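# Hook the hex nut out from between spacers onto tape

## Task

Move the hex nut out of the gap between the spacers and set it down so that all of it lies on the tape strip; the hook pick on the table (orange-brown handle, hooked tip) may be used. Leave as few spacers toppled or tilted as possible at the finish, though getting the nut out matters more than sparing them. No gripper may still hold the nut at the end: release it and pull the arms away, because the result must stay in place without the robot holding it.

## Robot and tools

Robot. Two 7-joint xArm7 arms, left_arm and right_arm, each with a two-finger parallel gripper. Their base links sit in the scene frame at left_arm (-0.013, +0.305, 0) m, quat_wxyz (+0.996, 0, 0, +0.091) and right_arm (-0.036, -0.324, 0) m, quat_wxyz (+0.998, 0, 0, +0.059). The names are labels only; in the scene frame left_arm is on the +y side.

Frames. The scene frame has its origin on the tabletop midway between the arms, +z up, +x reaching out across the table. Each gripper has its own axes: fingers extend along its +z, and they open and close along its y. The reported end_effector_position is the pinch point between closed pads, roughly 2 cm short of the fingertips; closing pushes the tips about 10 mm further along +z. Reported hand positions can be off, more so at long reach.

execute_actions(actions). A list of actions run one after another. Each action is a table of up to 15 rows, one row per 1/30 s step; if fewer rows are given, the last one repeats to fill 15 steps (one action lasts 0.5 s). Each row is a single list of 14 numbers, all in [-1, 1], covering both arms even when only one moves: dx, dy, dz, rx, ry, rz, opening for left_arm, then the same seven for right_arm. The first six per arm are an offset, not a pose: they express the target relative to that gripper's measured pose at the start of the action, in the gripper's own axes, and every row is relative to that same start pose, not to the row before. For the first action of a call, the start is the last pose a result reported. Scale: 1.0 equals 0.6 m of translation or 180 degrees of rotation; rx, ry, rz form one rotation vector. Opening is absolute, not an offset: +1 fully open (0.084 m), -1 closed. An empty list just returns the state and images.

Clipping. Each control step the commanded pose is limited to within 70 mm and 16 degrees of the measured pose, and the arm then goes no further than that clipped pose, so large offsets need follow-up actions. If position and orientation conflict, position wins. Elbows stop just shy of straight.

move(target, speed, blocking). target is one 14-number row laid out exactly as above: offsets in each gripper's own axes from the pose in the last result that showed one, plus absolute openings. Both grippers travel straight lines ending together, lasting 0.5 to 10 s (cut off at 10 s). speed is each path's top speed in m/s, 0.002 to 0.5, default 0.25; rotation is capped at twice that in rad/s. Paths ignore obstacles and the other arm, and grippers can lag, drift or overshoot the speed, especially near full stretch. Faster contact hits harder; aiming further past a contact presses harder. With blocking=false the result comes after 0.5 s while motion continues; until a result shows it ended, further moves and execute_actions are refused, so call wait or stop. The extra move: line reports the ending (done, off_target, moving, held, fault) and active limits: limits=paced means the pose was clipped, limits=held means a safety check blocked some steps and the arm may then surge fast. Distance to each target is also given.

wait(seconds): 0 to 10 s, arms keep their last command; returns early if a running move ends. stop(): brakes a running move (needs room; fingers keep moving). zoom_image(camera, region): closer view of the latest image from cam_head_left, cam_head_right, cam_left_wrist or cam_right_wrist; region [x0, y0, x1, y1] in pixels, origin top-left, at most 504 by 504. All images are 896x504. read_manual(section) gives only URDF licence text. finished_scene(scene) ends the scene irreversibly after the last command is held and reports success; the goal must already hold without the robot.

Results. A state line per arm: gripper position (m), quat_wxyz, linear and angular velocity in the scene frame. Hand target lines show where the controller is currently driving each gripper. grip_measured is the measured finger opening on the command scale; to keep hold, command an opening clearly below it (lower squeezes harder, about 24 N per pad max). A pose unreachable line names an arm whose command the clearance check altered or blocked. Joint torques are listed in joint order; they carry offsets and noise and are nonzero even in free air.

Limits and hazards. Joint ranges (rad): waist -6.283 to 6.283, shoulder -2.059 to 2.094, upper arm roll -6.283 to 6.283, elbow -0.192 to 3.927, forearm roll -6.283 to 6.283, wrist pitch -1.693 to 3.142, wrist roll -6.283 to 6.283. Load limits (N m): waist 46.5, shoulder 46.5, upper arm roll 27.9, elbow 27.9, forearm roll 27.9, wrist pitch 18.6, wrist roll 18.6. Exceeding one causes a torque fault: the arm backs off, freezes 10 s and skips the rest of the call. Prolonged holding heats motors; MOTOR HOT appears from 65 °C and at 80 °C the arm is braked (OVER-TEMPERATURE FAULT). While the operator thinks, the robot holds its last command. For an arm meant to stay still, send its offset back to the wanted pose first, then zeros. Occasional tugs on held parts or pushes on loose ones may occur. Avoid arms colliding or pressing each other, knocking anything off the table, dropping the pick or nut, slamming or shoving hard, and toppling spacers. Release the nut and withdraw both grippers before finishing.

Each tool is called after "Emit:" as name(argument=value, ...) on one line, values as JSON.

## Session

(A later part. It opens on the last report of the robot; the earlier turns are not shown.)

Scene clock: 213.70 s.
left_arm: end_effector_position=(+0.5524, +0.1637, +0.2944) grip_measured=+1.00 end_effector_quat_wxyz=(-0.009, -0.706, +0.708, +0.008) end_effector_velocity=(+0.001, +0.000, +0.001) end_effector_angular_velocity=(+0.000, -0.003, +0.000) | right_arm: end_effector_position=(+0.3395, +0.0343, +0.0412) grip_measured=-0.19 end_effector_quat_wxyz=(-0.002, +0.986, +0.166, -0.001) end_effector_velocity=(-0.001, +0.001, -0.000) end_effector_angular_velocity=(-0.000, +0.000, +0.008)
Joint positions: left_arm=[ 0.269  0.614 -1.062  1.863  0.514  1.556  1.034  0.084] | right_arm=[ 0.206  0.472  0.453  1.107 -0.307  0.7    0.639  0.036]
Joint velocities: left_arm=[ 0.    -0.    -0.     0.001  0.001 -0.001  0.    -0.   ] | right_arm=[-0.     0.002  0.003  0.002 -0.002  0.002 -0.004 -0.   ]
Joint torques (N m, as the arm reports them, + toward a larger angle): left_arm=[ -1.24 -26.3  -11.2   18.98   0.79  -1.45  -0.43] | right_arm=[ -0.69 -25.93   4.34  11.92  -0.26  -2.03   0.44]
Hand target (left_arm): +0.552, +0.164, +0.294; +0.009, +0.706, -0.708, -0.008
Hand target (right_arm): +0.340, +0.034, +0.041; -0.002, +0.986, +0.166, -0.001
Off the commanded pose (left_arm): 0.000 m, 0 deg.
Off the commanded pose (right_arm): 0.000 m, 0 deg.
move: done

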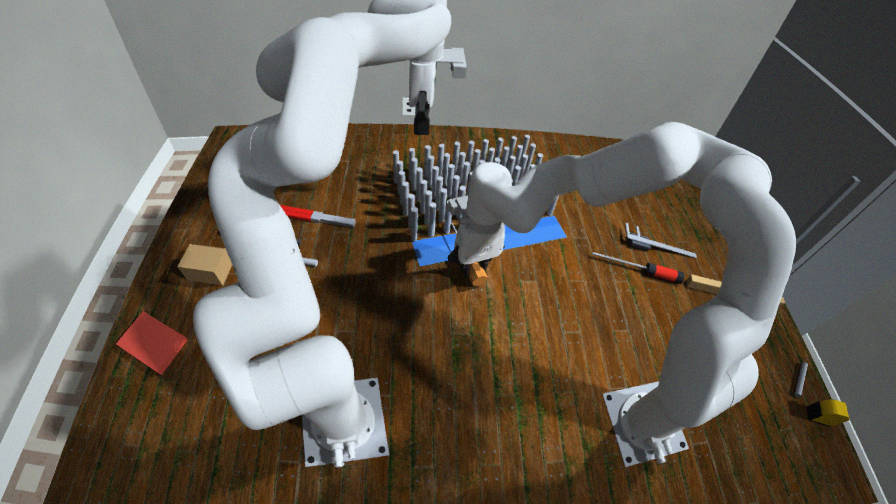

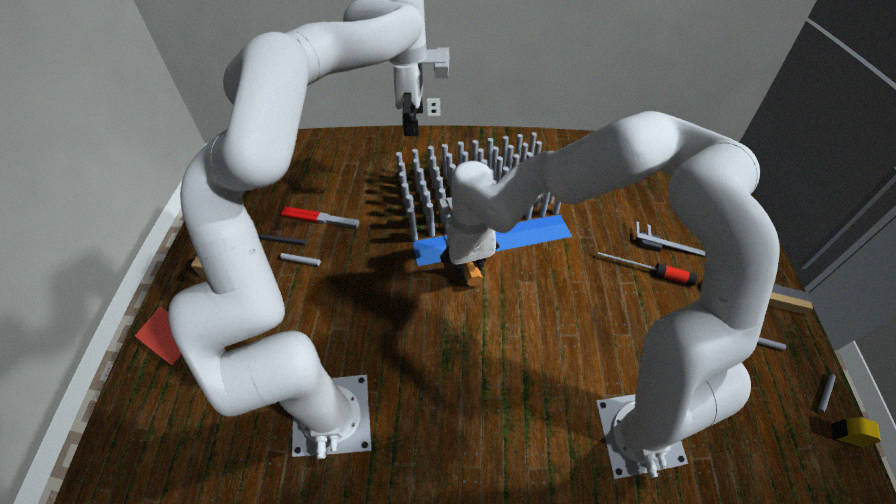

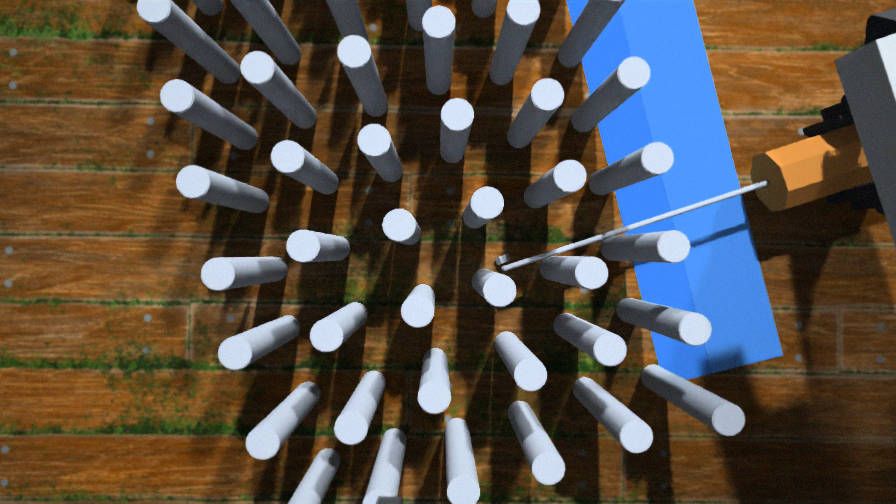

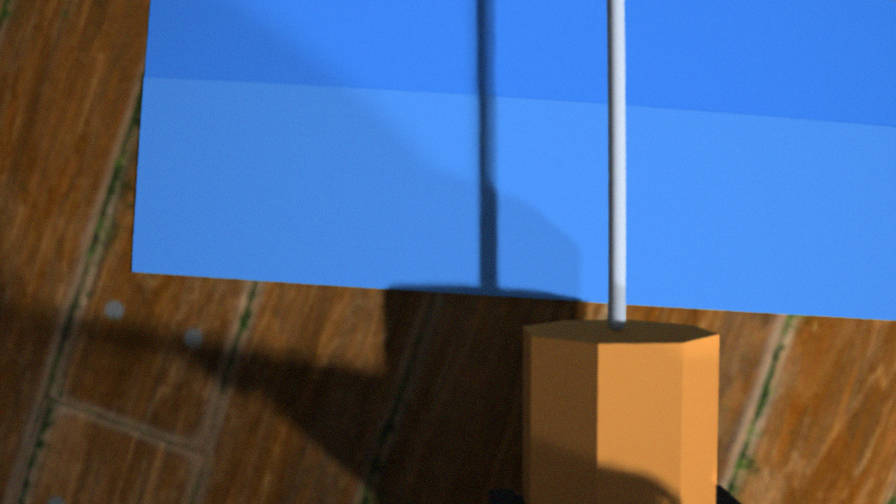

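Emit:
move(target=[0,0,0,0,0,0,1,0.001,0.001,0.011,0,0,0,-0.6], speed=0.02)

Emit:
move(target=[0,0,0,0,0,0,1,0,0,0.004,0,0,0.02,-0.6], speed=0.1)

Emit:
zoom_image(camera="cam_left_wrist", region=[440,200,640,300])

Scene clock: 221.53 s.
left_arm: end_effector_position=(+0.5524, +0.1637, +0.2944) grip_measured=+1.00 end_effector_quat_wxyz=(-0.009, -0.706, +0.708, +0.008) end_effector_velocity=(-0.001, +0.000, -0.001) end_effector_angular_velocity=(+0.001, +0.003, -0.001) | right_arm: end_effector_position=(+0.3402, +0.0340, +0.0347) grip_measured=-0.19 end_effector_quat_wxyz=(-0.002, +0.986, +0.166, -0.001) end_effector_velocity=(+0.002, +0.001, +0.001) end_effector_angular_velocity=(+0.003, -0.004, -0.002)
Joint positions: left_arm=[ 0.269  0.614 -1.062  1.863  0.514  1.556  1.034  0.084] | right_arm=[ 0.21   0.486  0.446  1.108 -0.317  0.687  0.644  0.036]
Joint velocities: left_arm=[-0.     0.    -0.    -0.001 -0.     0.002  0.    -0.   ] | right_arm=[ 0.001  0.    -0.002  0.002 -0.001 -0.004  0.001 -0.   ]
Joint torques (N m, as the arm reports them, + toward a larger angle): left_arm=[ -1.06 -26.8  -10.52  18.88   0.69  -1.37  -0.15] | right_arm=[ -0.65 -26.26   4.52  11.71  -0.47  -1.81   0.35]
Hand target (left_arm): +0.552, +0.164, +0.294; +0.009, +0.706, -0.708, -0.008
Hand target (right_arm): +0.340, +0.034, +0.035; -0.002, +0.986, +0.166, -0.001
Off the commanded pose (left_arm): 0.000 m, 0 deg.
Off the commanded pose (right_arm): 0.000 m, 0 deg.
move: done

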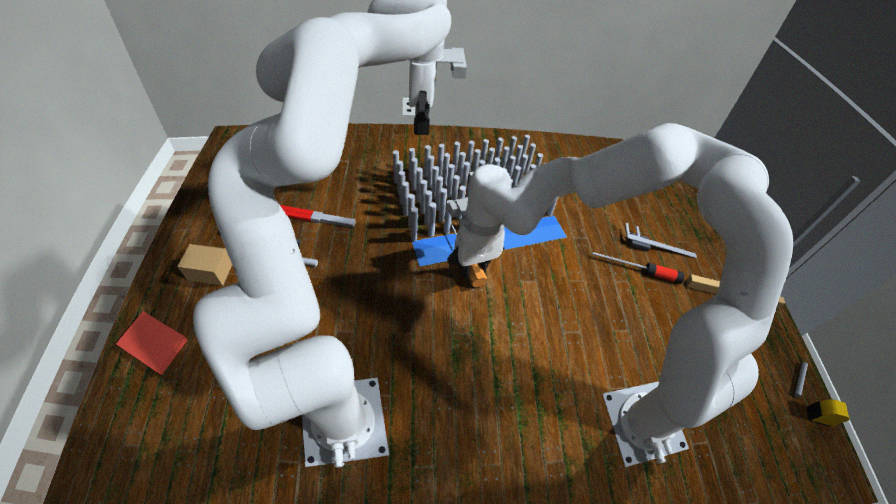

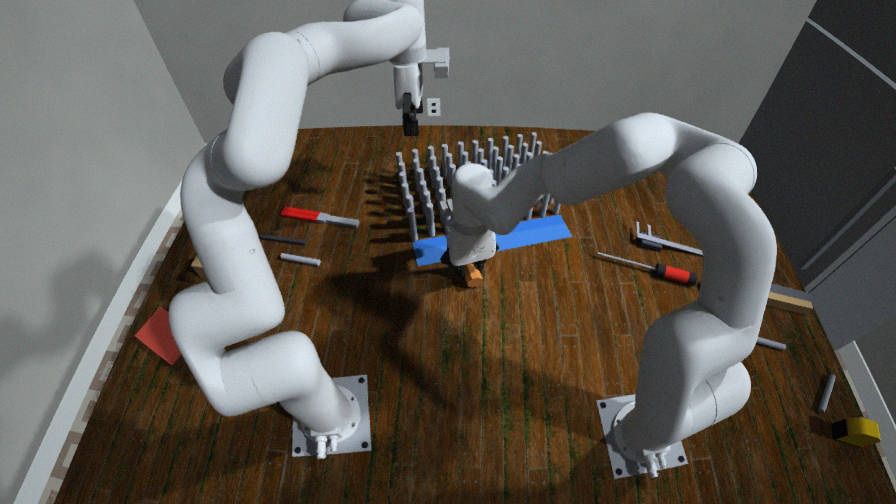

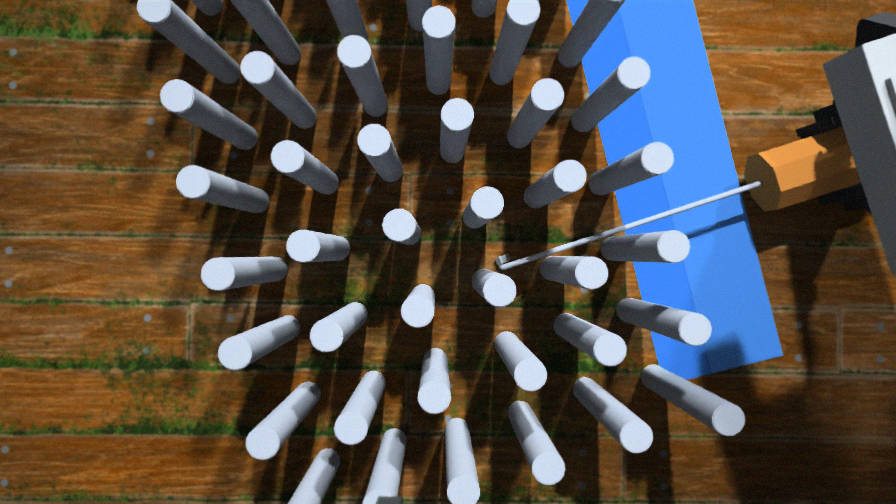

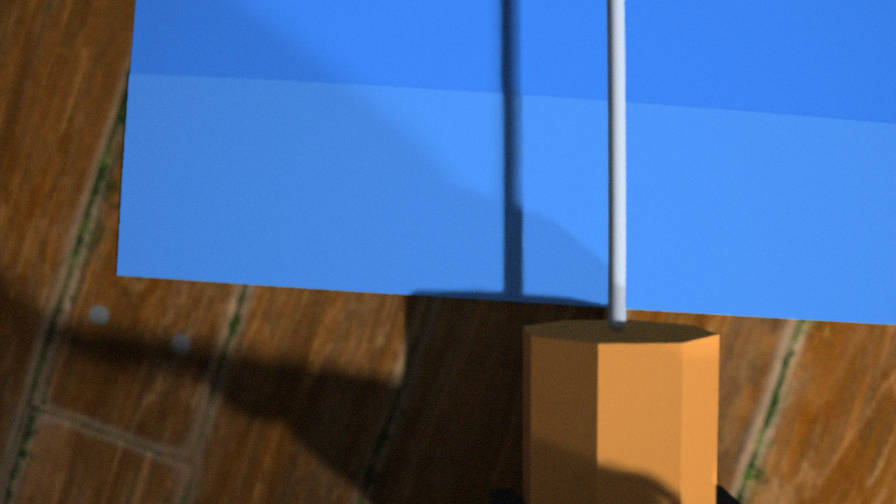

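Scene clock: 222.27 s.
left_arm: end_effector_position=(+0.5524, +0.1637, +0.2944) grip_measured=+1.00 end_effector_quat_wxyz=(-0.009, -0.706, +0.708, +0.008) end_effector_velocity=(-0.000, -0.000, +0.000) end_effector_angular_velocity=(+0.000, +0.000, -0.001) | right_arm: end_effector_position=(+0.3402, +0.0340, +0.0323) grip_measured=-0.19 end_effector_quat_wxyz=(-0.002, +0.991, +0.135, -0.001) end_effector_velocity=(+0.000, +0.000, -0.000) end_effector_angular_velocity=(+0.000, -0.000, -0.009)
Joint positions: left_arm=[ 0.269  0.614 -1.062  1.863  0.514  1.556  1.034  0.084] | right_arm=[ 0.223  0.489  0.432  1.107 -0.311  0.68   0.702  0.036]
Joint velocities: left_arm=[-0.    -0.    -0.001 -0.     0.     0.001 -0.    -0.   ] | right_arm=[ 0.001  0.    -0.001  0.     0.    -0.001  0.009  0.   ]
Joint torques (N m, as the arm reports them, + toward a larger angle): left_arm=[ -0.49 -26.6  -11.08  18.57   0.8   -1.49  -0.41] | right_arm=[ -0.66 -26.58   4.54  11.59  -0.13  -1.84   0.47]
Hand target (left_arm): +0.552, +0.164, +0.294; +0.009, +0.706, -0.708, -0.008
Hand target (right_arm): +0.340, +0.034, +0.032; -0.002, +0.991, +0.135, -0.001
Off the commanded pose (left_arm): 0.000 m, 0 deg.
Off the commanded pose (right_arm): 0.000 m, 0 deg.
move: done

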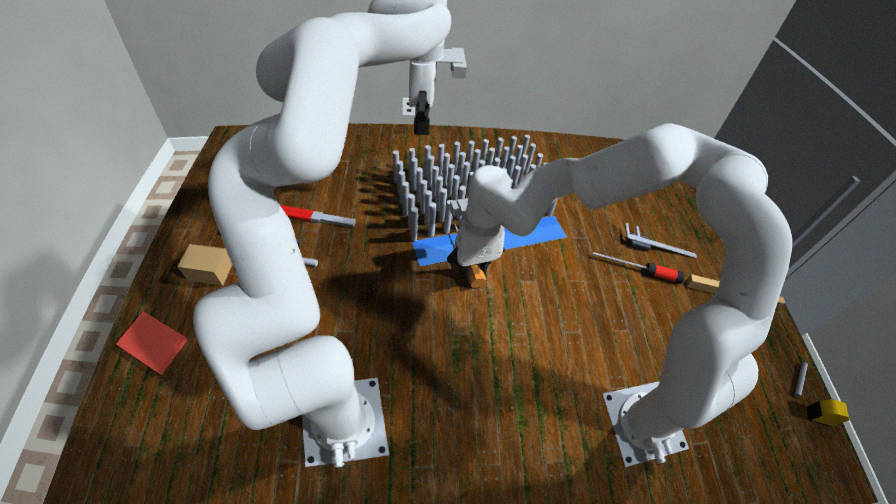

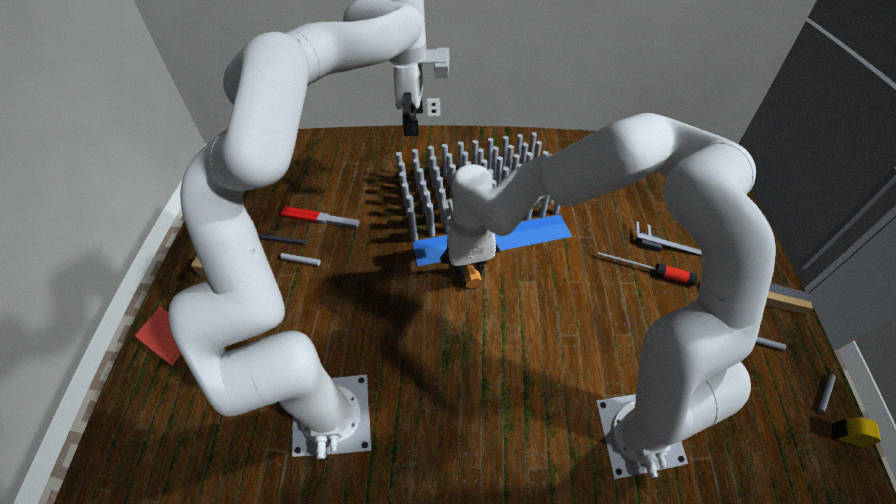

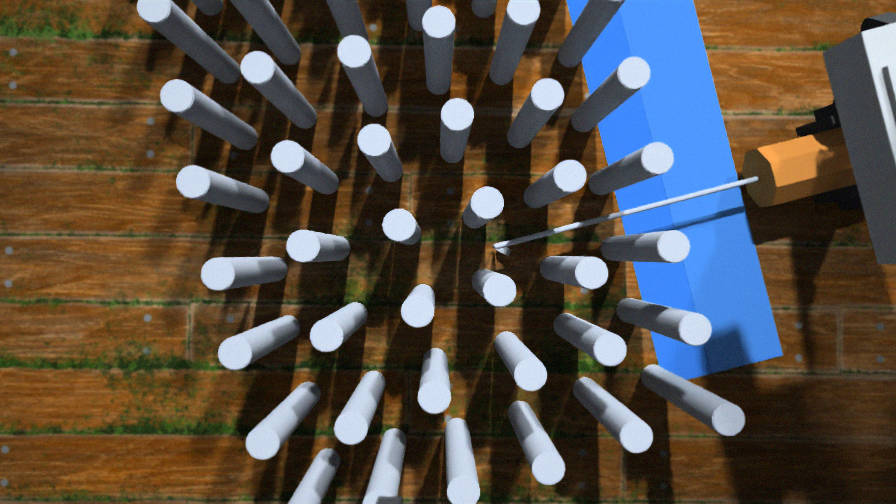

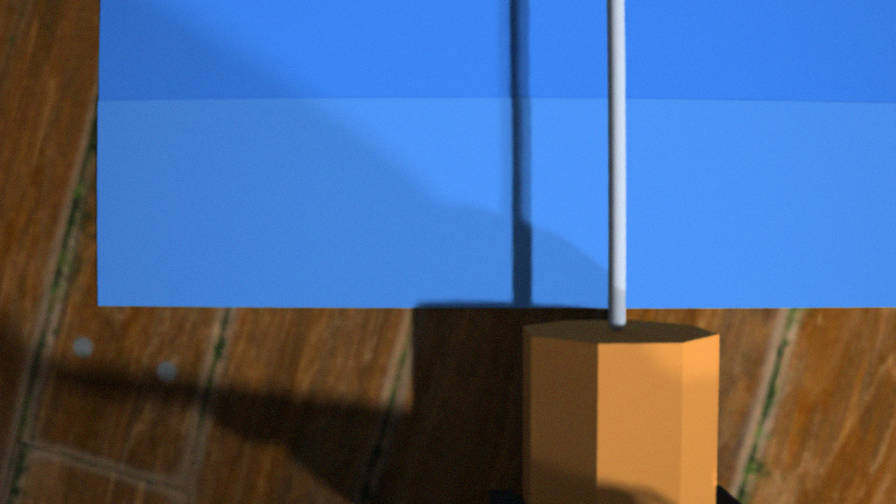

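Region (440, 200, 640, 300) of cam_left_wrist's 896x504 image, scaled by 2.520, with more detail than that image has.

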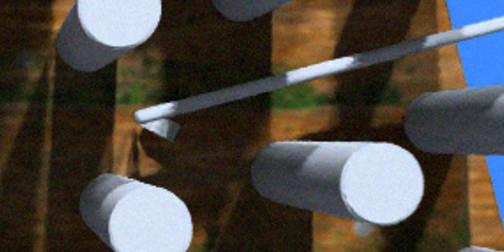

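Emit:
move(target=[0,0,0,0,0,0,1,0.005,0,0,0,0,0,-0.6], speed=0.02)

Emit:
move(target=[0,0,0,0,0,0,1,0,-0.009,0.004,0,0,0,-0.6], speed=0.02)

Emit:
move(target=[0,0,0,0,0,0,1,-0.022,0,0,0,0,0,-0.6], speed=0.02)

Emit:
zoom_image(camera="cam_left_wrist", region=[440,200,640,300])

Scene clock: 232.77 s.
left_arm: end_effector_position=(+0.5524, +0.1637, +0.2944) grip_measured=+1.00 end_effector_quat_wxyz=(-0.009, -0.706, +0.708, +0.008) end_effector_velocity=(+0.000, +0.000, +0.000) end_effector_angular_velocity=(-0.001, +0.001, +0.002) | right_arm: end_effector_position=(+0.3431, +0.0348, +0.0323) grip_measured=-0.19 end_effector_quat_wxyz=(-0.002, +0.991, +0.135, -0.001) end_effector_velocity=(+0.001, -0.000, +0.000) end_effector_angular_velocity=(-0.001, -0.000, -0.001)
Joint positions: left_arm=[ 0.269  0.614 -1.062  1.863  0.514  1.556  1.034  0.084] | right_arm=[ 0.224  0.496  0.43   1.118 -0.312  0.685  0.7    0.036]
Joint velocities: left_arm=[ 0.     0.     0.001  0.001 -0.002  0.    -0.     0.   ] | right_arm=[-0.     0.001 -0.001  0.002 -0.     0.001 -0.001 -0.   ]
Joint torques (N m, as the arm reports them, + toward a larger angle): left_arm=[ -0.81 -25.17 -10.79  18.64   0.68  -1.59  -0.18] | right_arm=[ -0.6  -26.48   4.43  11.89  -0.35  -2.21   0.37]
Hand target (left_arm): +0.552, +0.164, +0.294; +0.009, +0.706, -0.708, -0.008
Hand target (right_arm): +0.343, +0.035, +0.032; -0.002, +0.991, +0.135, -0.001
Off the commanded pose (left_arm): 0.000 m, 0 deg.
Off the commanded pose (right_arm): 0.000 m, 0 deg.
move: done

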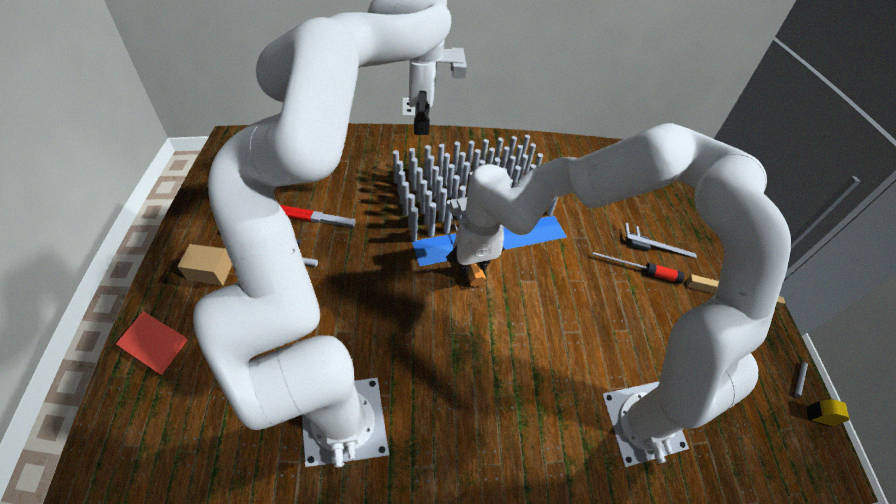

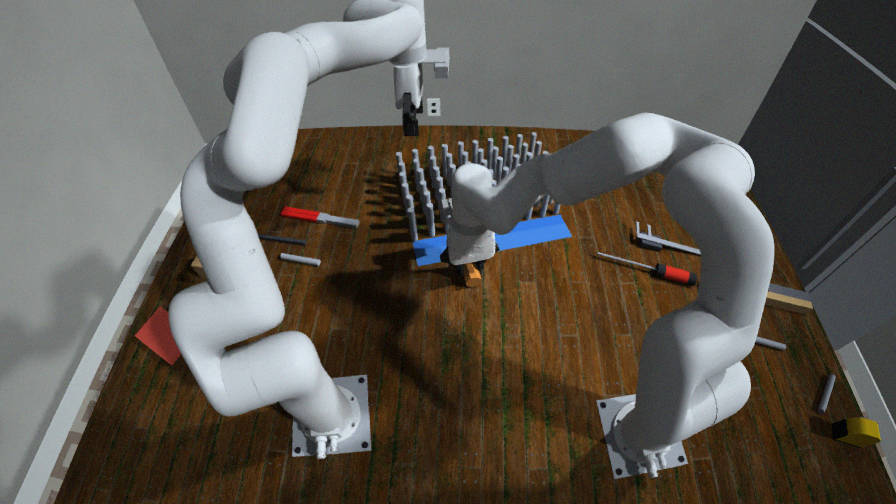

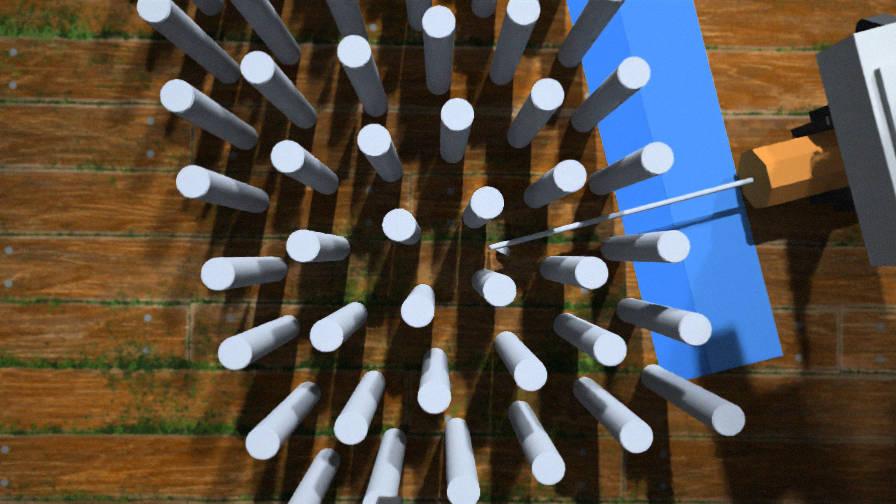

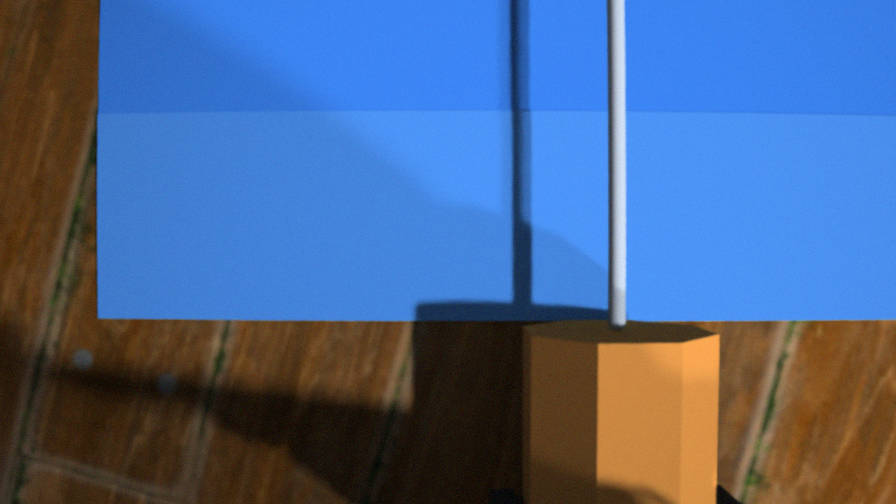

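Scene clock: 233.47 s.
left_arm: end_effector_position=(+0.5524, +0.1637, +0.2944) grip_measured=+1.00 end_effector_quat_wxyz=(-0.009, -0.706, +0.708, +0.008) end_effector_velocity=(+0.000, +0.001, +0.001) end_effector_angular_velocity=(+0.002, -0.001, +0.001) | right_arm: end_effector_position=(+0.3416, +0.0399, +0.0299) grip_measured=-0.19 end_effector_quat_wxyz=(-0.002, +0.991, +0.135, -0.001) end_effector_velocity=(+0.001, +0.001, +0.001) end_effector_angular_velocity=(+0.001, -0.002, -0.004)
Joint positions: left_arm=[ 0.269  0.614 -1.062  1.863  0.514  1.556  1.034  0.084] | right_arm=[ 0.236  0.508  0.428  1.129 -0.317  0.685  0.712  0.036]
Joint velocities: left_arm=[ 0.    -0.001  0.001  0.001  0.001  0.001  0.    -0.   ] | right_arm=[ 0.002  0.001 -0.002  0.003  0.     0.     0.003 -0.   ]
Joint torques (N m, as the arm reports them, + toward a larger angle): left_arm=[ -0.3  -26.53 -11.21  18.77   1.14  -1.45  -0.27] | right_arm=[  0.03 -27.35   4.45  11.41  -0.31  -2.02   0.46]
Hand target (left_arm): +0.552, +0.164, +0.294; +0.009, +0.706, -0.708, -0.008
Hand target (right_arm): +0.342, +0.040, +0.030; -0.002, +0.991, +0.135, -0.001
Off the commanded pose (left_arm): 0.000 m, 0 deg.
Off the commanded pose (right_arm): 0.000 m, 0 deg.
move: done

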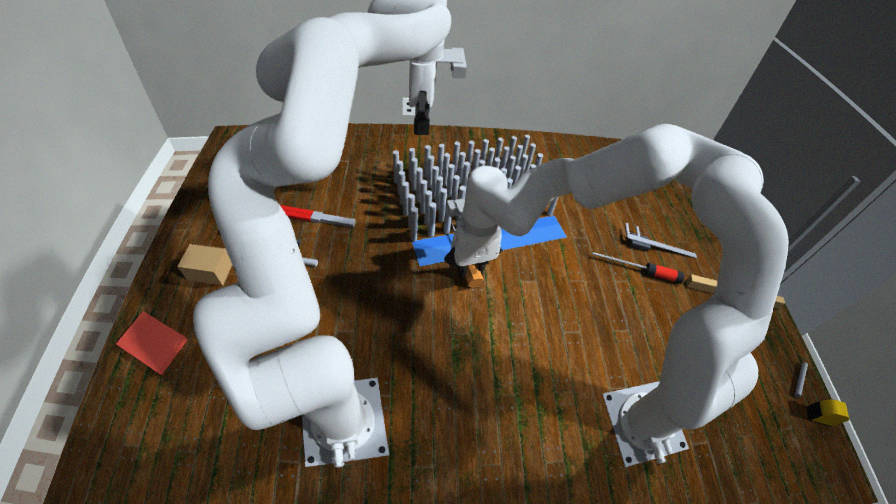

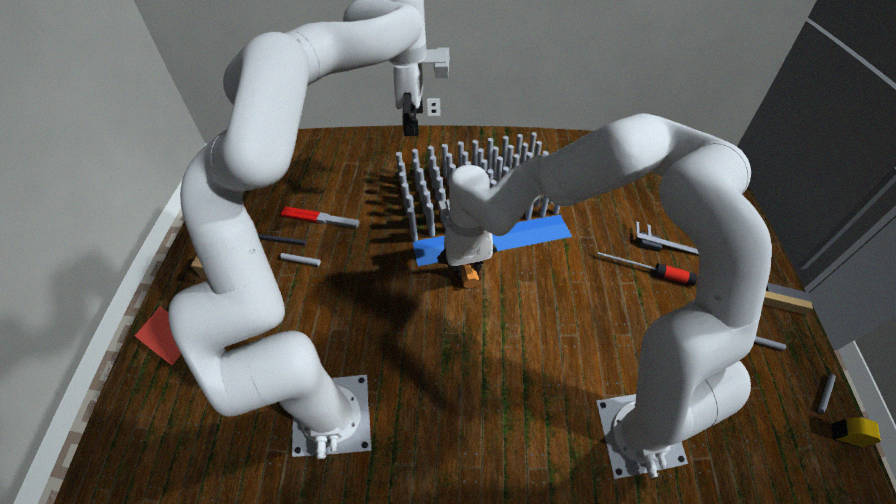

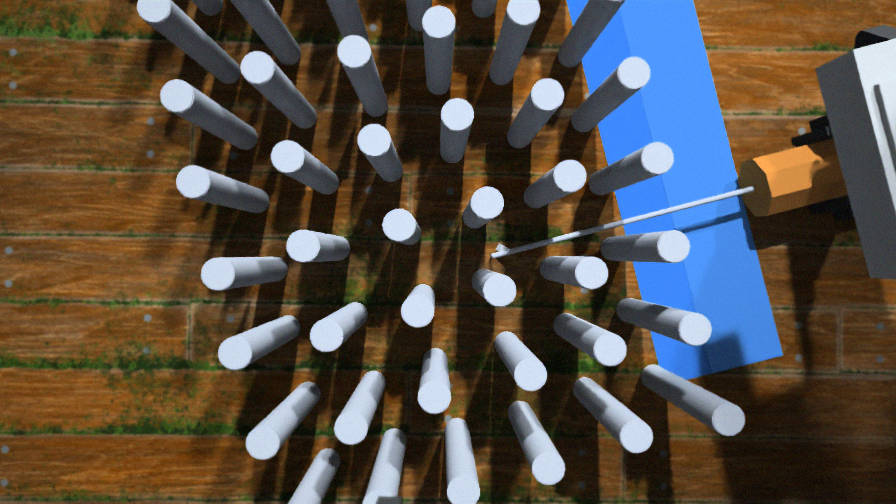

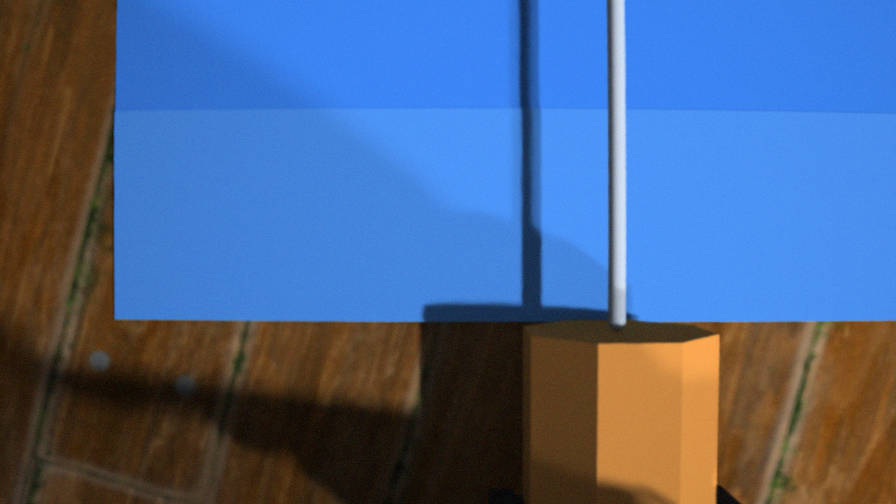

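Scene clock: 234.40 s.
left_arm: end_effector_position=(+0.5524, +0.1637, +0.2944) grip_measured=+1.00 end_effector_quat_wxyz=(-0.009, -0.706, +0.708, +0.008) end_effector_velocity=(-0.000, -0.000, +0.000) end_effector_angular_velocity=(-0.000, -0.001, -0.000) | right_arm: end_effector_position=(+0.3289, +0.0364, +0.0300) grip_measured=-0.19 end_effector_quat_wxyz=(-0.002, +0.991, +0.135, -0.001) end_effector_velocity=(+0.000, -0.001, +0.000) end_effector_angular_velocity=(-0.000, -0.002, -0.002)
Joint positions: left_arm=[ 0.269  0.614 -1.062  1.863  0.514  1.556  1.034  0.084] | right_arm=[ 0.234  0.478  0.435  1.079 -0.313  0.664  0.723  0.036]
Joint velocities: left_arm=[-0.    -0.001 -0.    -0.    -0.    -0.     0.    -0.   ] | right_arm=[-0.    -0.003 -0.002 -0.005  0.    -0.003  0.001  0.   ]
Joint torques (N m, as the arm reports them, + toward a larger angle): left_arm=[ -0.62 -26.74 -11.11  18.7    0.56  -1.3   -0.59] | right_arm=[ -0.51 -25.69   4.43  11.52  -0.27  -2.08   0.58]
Hand target (left_arm): +0.552, +0.164, +0.294; +0.009, +0.706, -0.708, -0.008
Hand target (right_arm): +0.329, +0.036, +0.030; -0.002, +0.991, +0.135, -0.001
Off the commanded pose (left_arm): 0.000 m, 0 deg.
Off the commanded pose (right_arm): 0.000 m, 0 deg.
move: done

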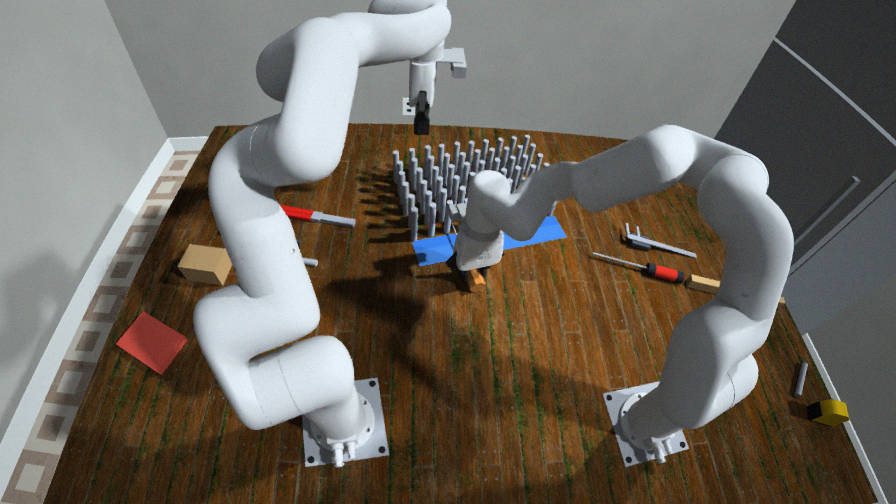

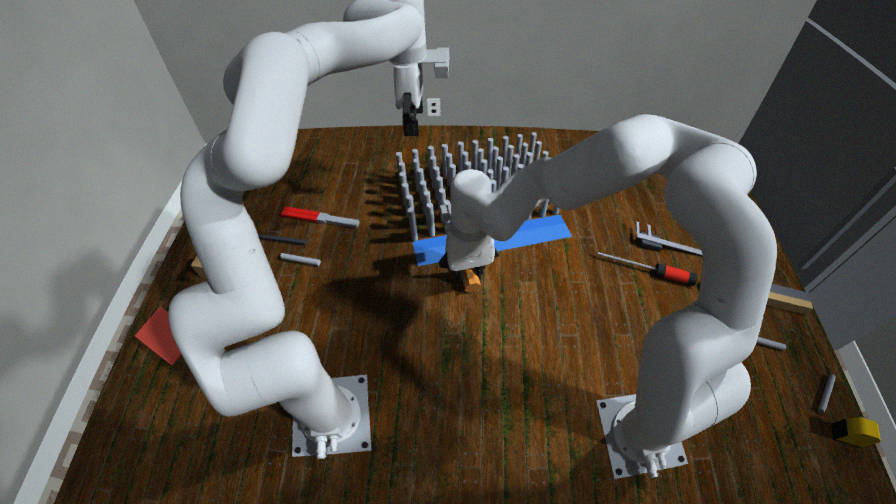

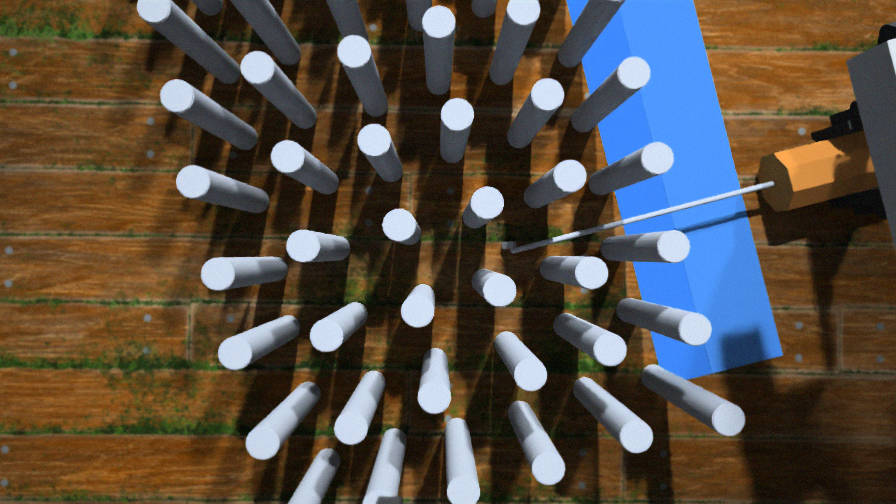

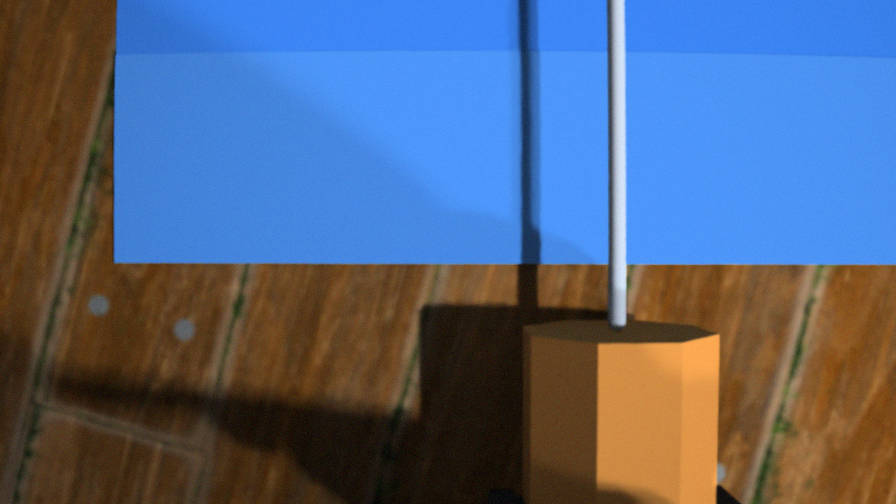

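Region (440, 200, 640, 300) of cam_left_wrist's 896x504 image, scaled by 2.520, with more detail than that image has.

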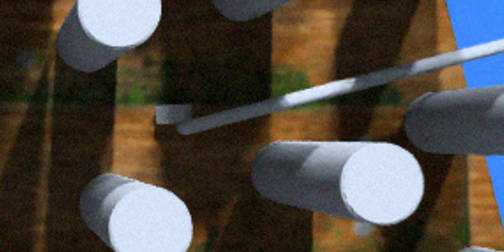

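Emit:
move(target=[0,0,0,0,0,0,1,0.005,-0.003,-0.008,0.14,-0.007,0,-0.6], speed=0.1)

Emit:
zoom_image(camera="cam_left_wrist", region=[440,200,640,300])

Scene clock: 256.97 s.
left_arm: end_effector_position=(+0.5524, +0.1637, +0.2944) grip_measured=+1.00 end_effector_quat_wxyz=(-0.009, -0.706, +0.708, +0.008) end_effector_velocity=(-0.000, -0.000, +0.000) end_effector_angular_velocity=(+0.000, -0.000, -0.001) | right_arm: end_effector_position=(+0.3314, +0.0390, +0.0350) grip_measured=-0.19 end_effector_quat_wxyz=(-0.216, +0.967, +0.132, -0.041) end_effector_velocity=(-0.001, +0.002, +0.001) end_effector_angular_velocity=(+0.008, -0.001, +0.006)
Joint positions: left_arm=[ 0.269  0.614 -1.062  1.863  0.514  1.556  1.034  0.084] | right_arm=[-0.254  0.562  0.803  0.935  0.089  0.414  0.212  0.036]
Joint velocities: left_arm=[ 0.    -0.001 -0.001  0.     0.     0.001  0.    -0.   ] | right_arm=[-0.007  0.004  0.009 -0.001  0.002 -0.003 -0.009  0.   ]
Joint torques (N m, as the arm reports them, + toward a larger angle): left_arm=[ -1.23 -26.41 -11.34  18.83   0.95  -1.29  -0.4 ] | right_arm=[ -0.71 -21.19   8.23   9.98  -0.46  -1.89   0.44]
Hand target (left_arm): +0.552, +0.164, +0.294; +0.009, +0.706, -0.708, -0.008
Hand target (right_arm): +0.331, +0.039, +0.035; -0.216, +0.967, +0.131, -0.041
Off the commanded pose (left_arm): 0.000 m, 0 deg.
Off the commanded pose (right_arm): 0.000 m, 0 deg.
move: done

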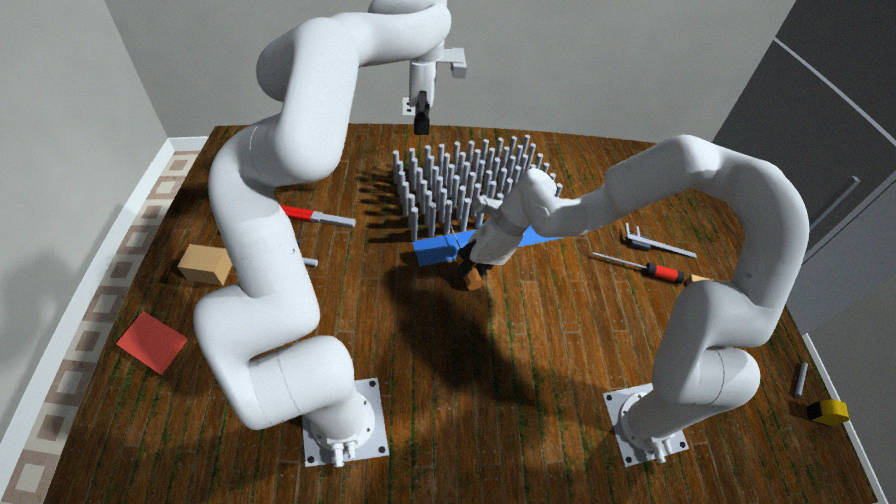

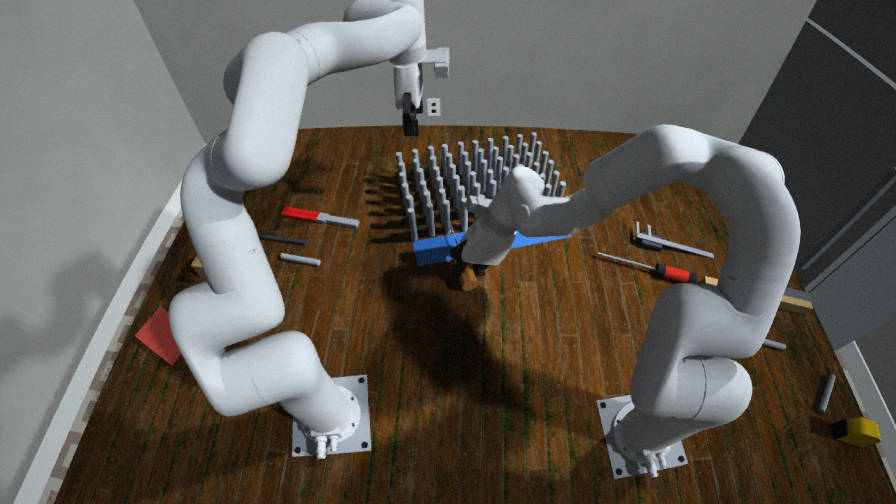

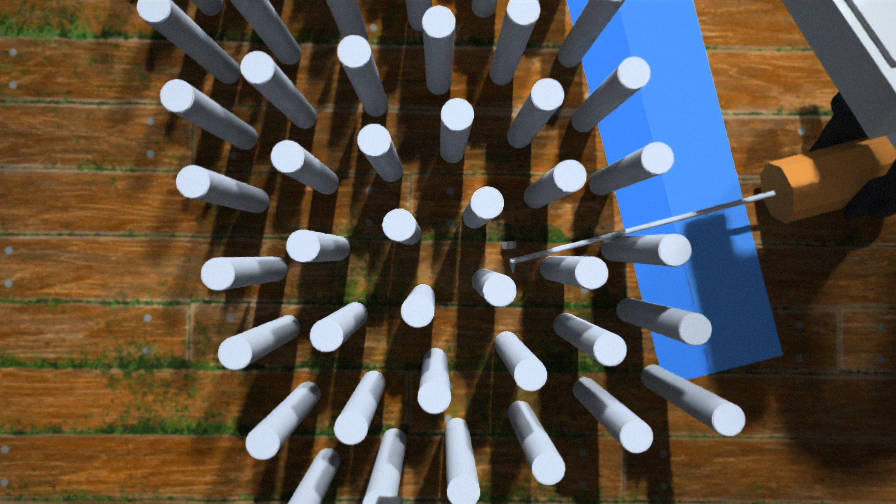

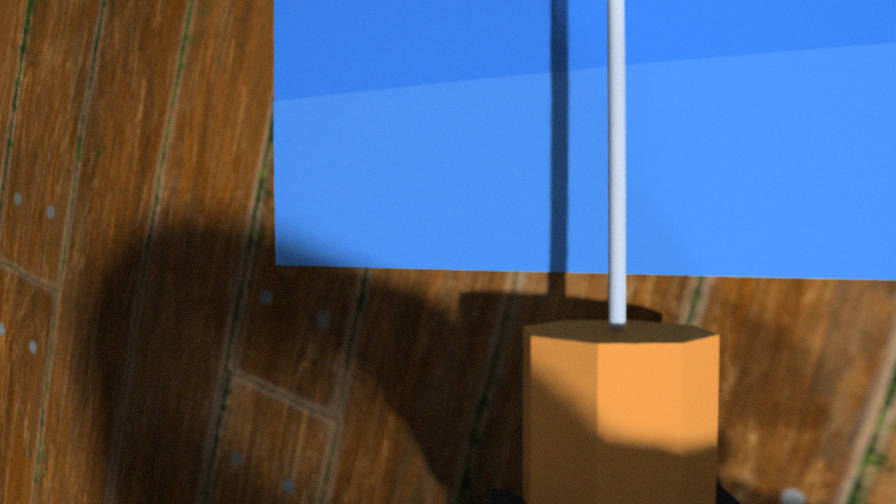

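Region (440, 200, 640, 300) of cam_left_wrist's 896x504 image, scaled by 2.520, with more detail than that image has.

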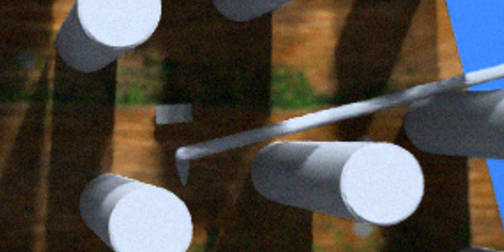

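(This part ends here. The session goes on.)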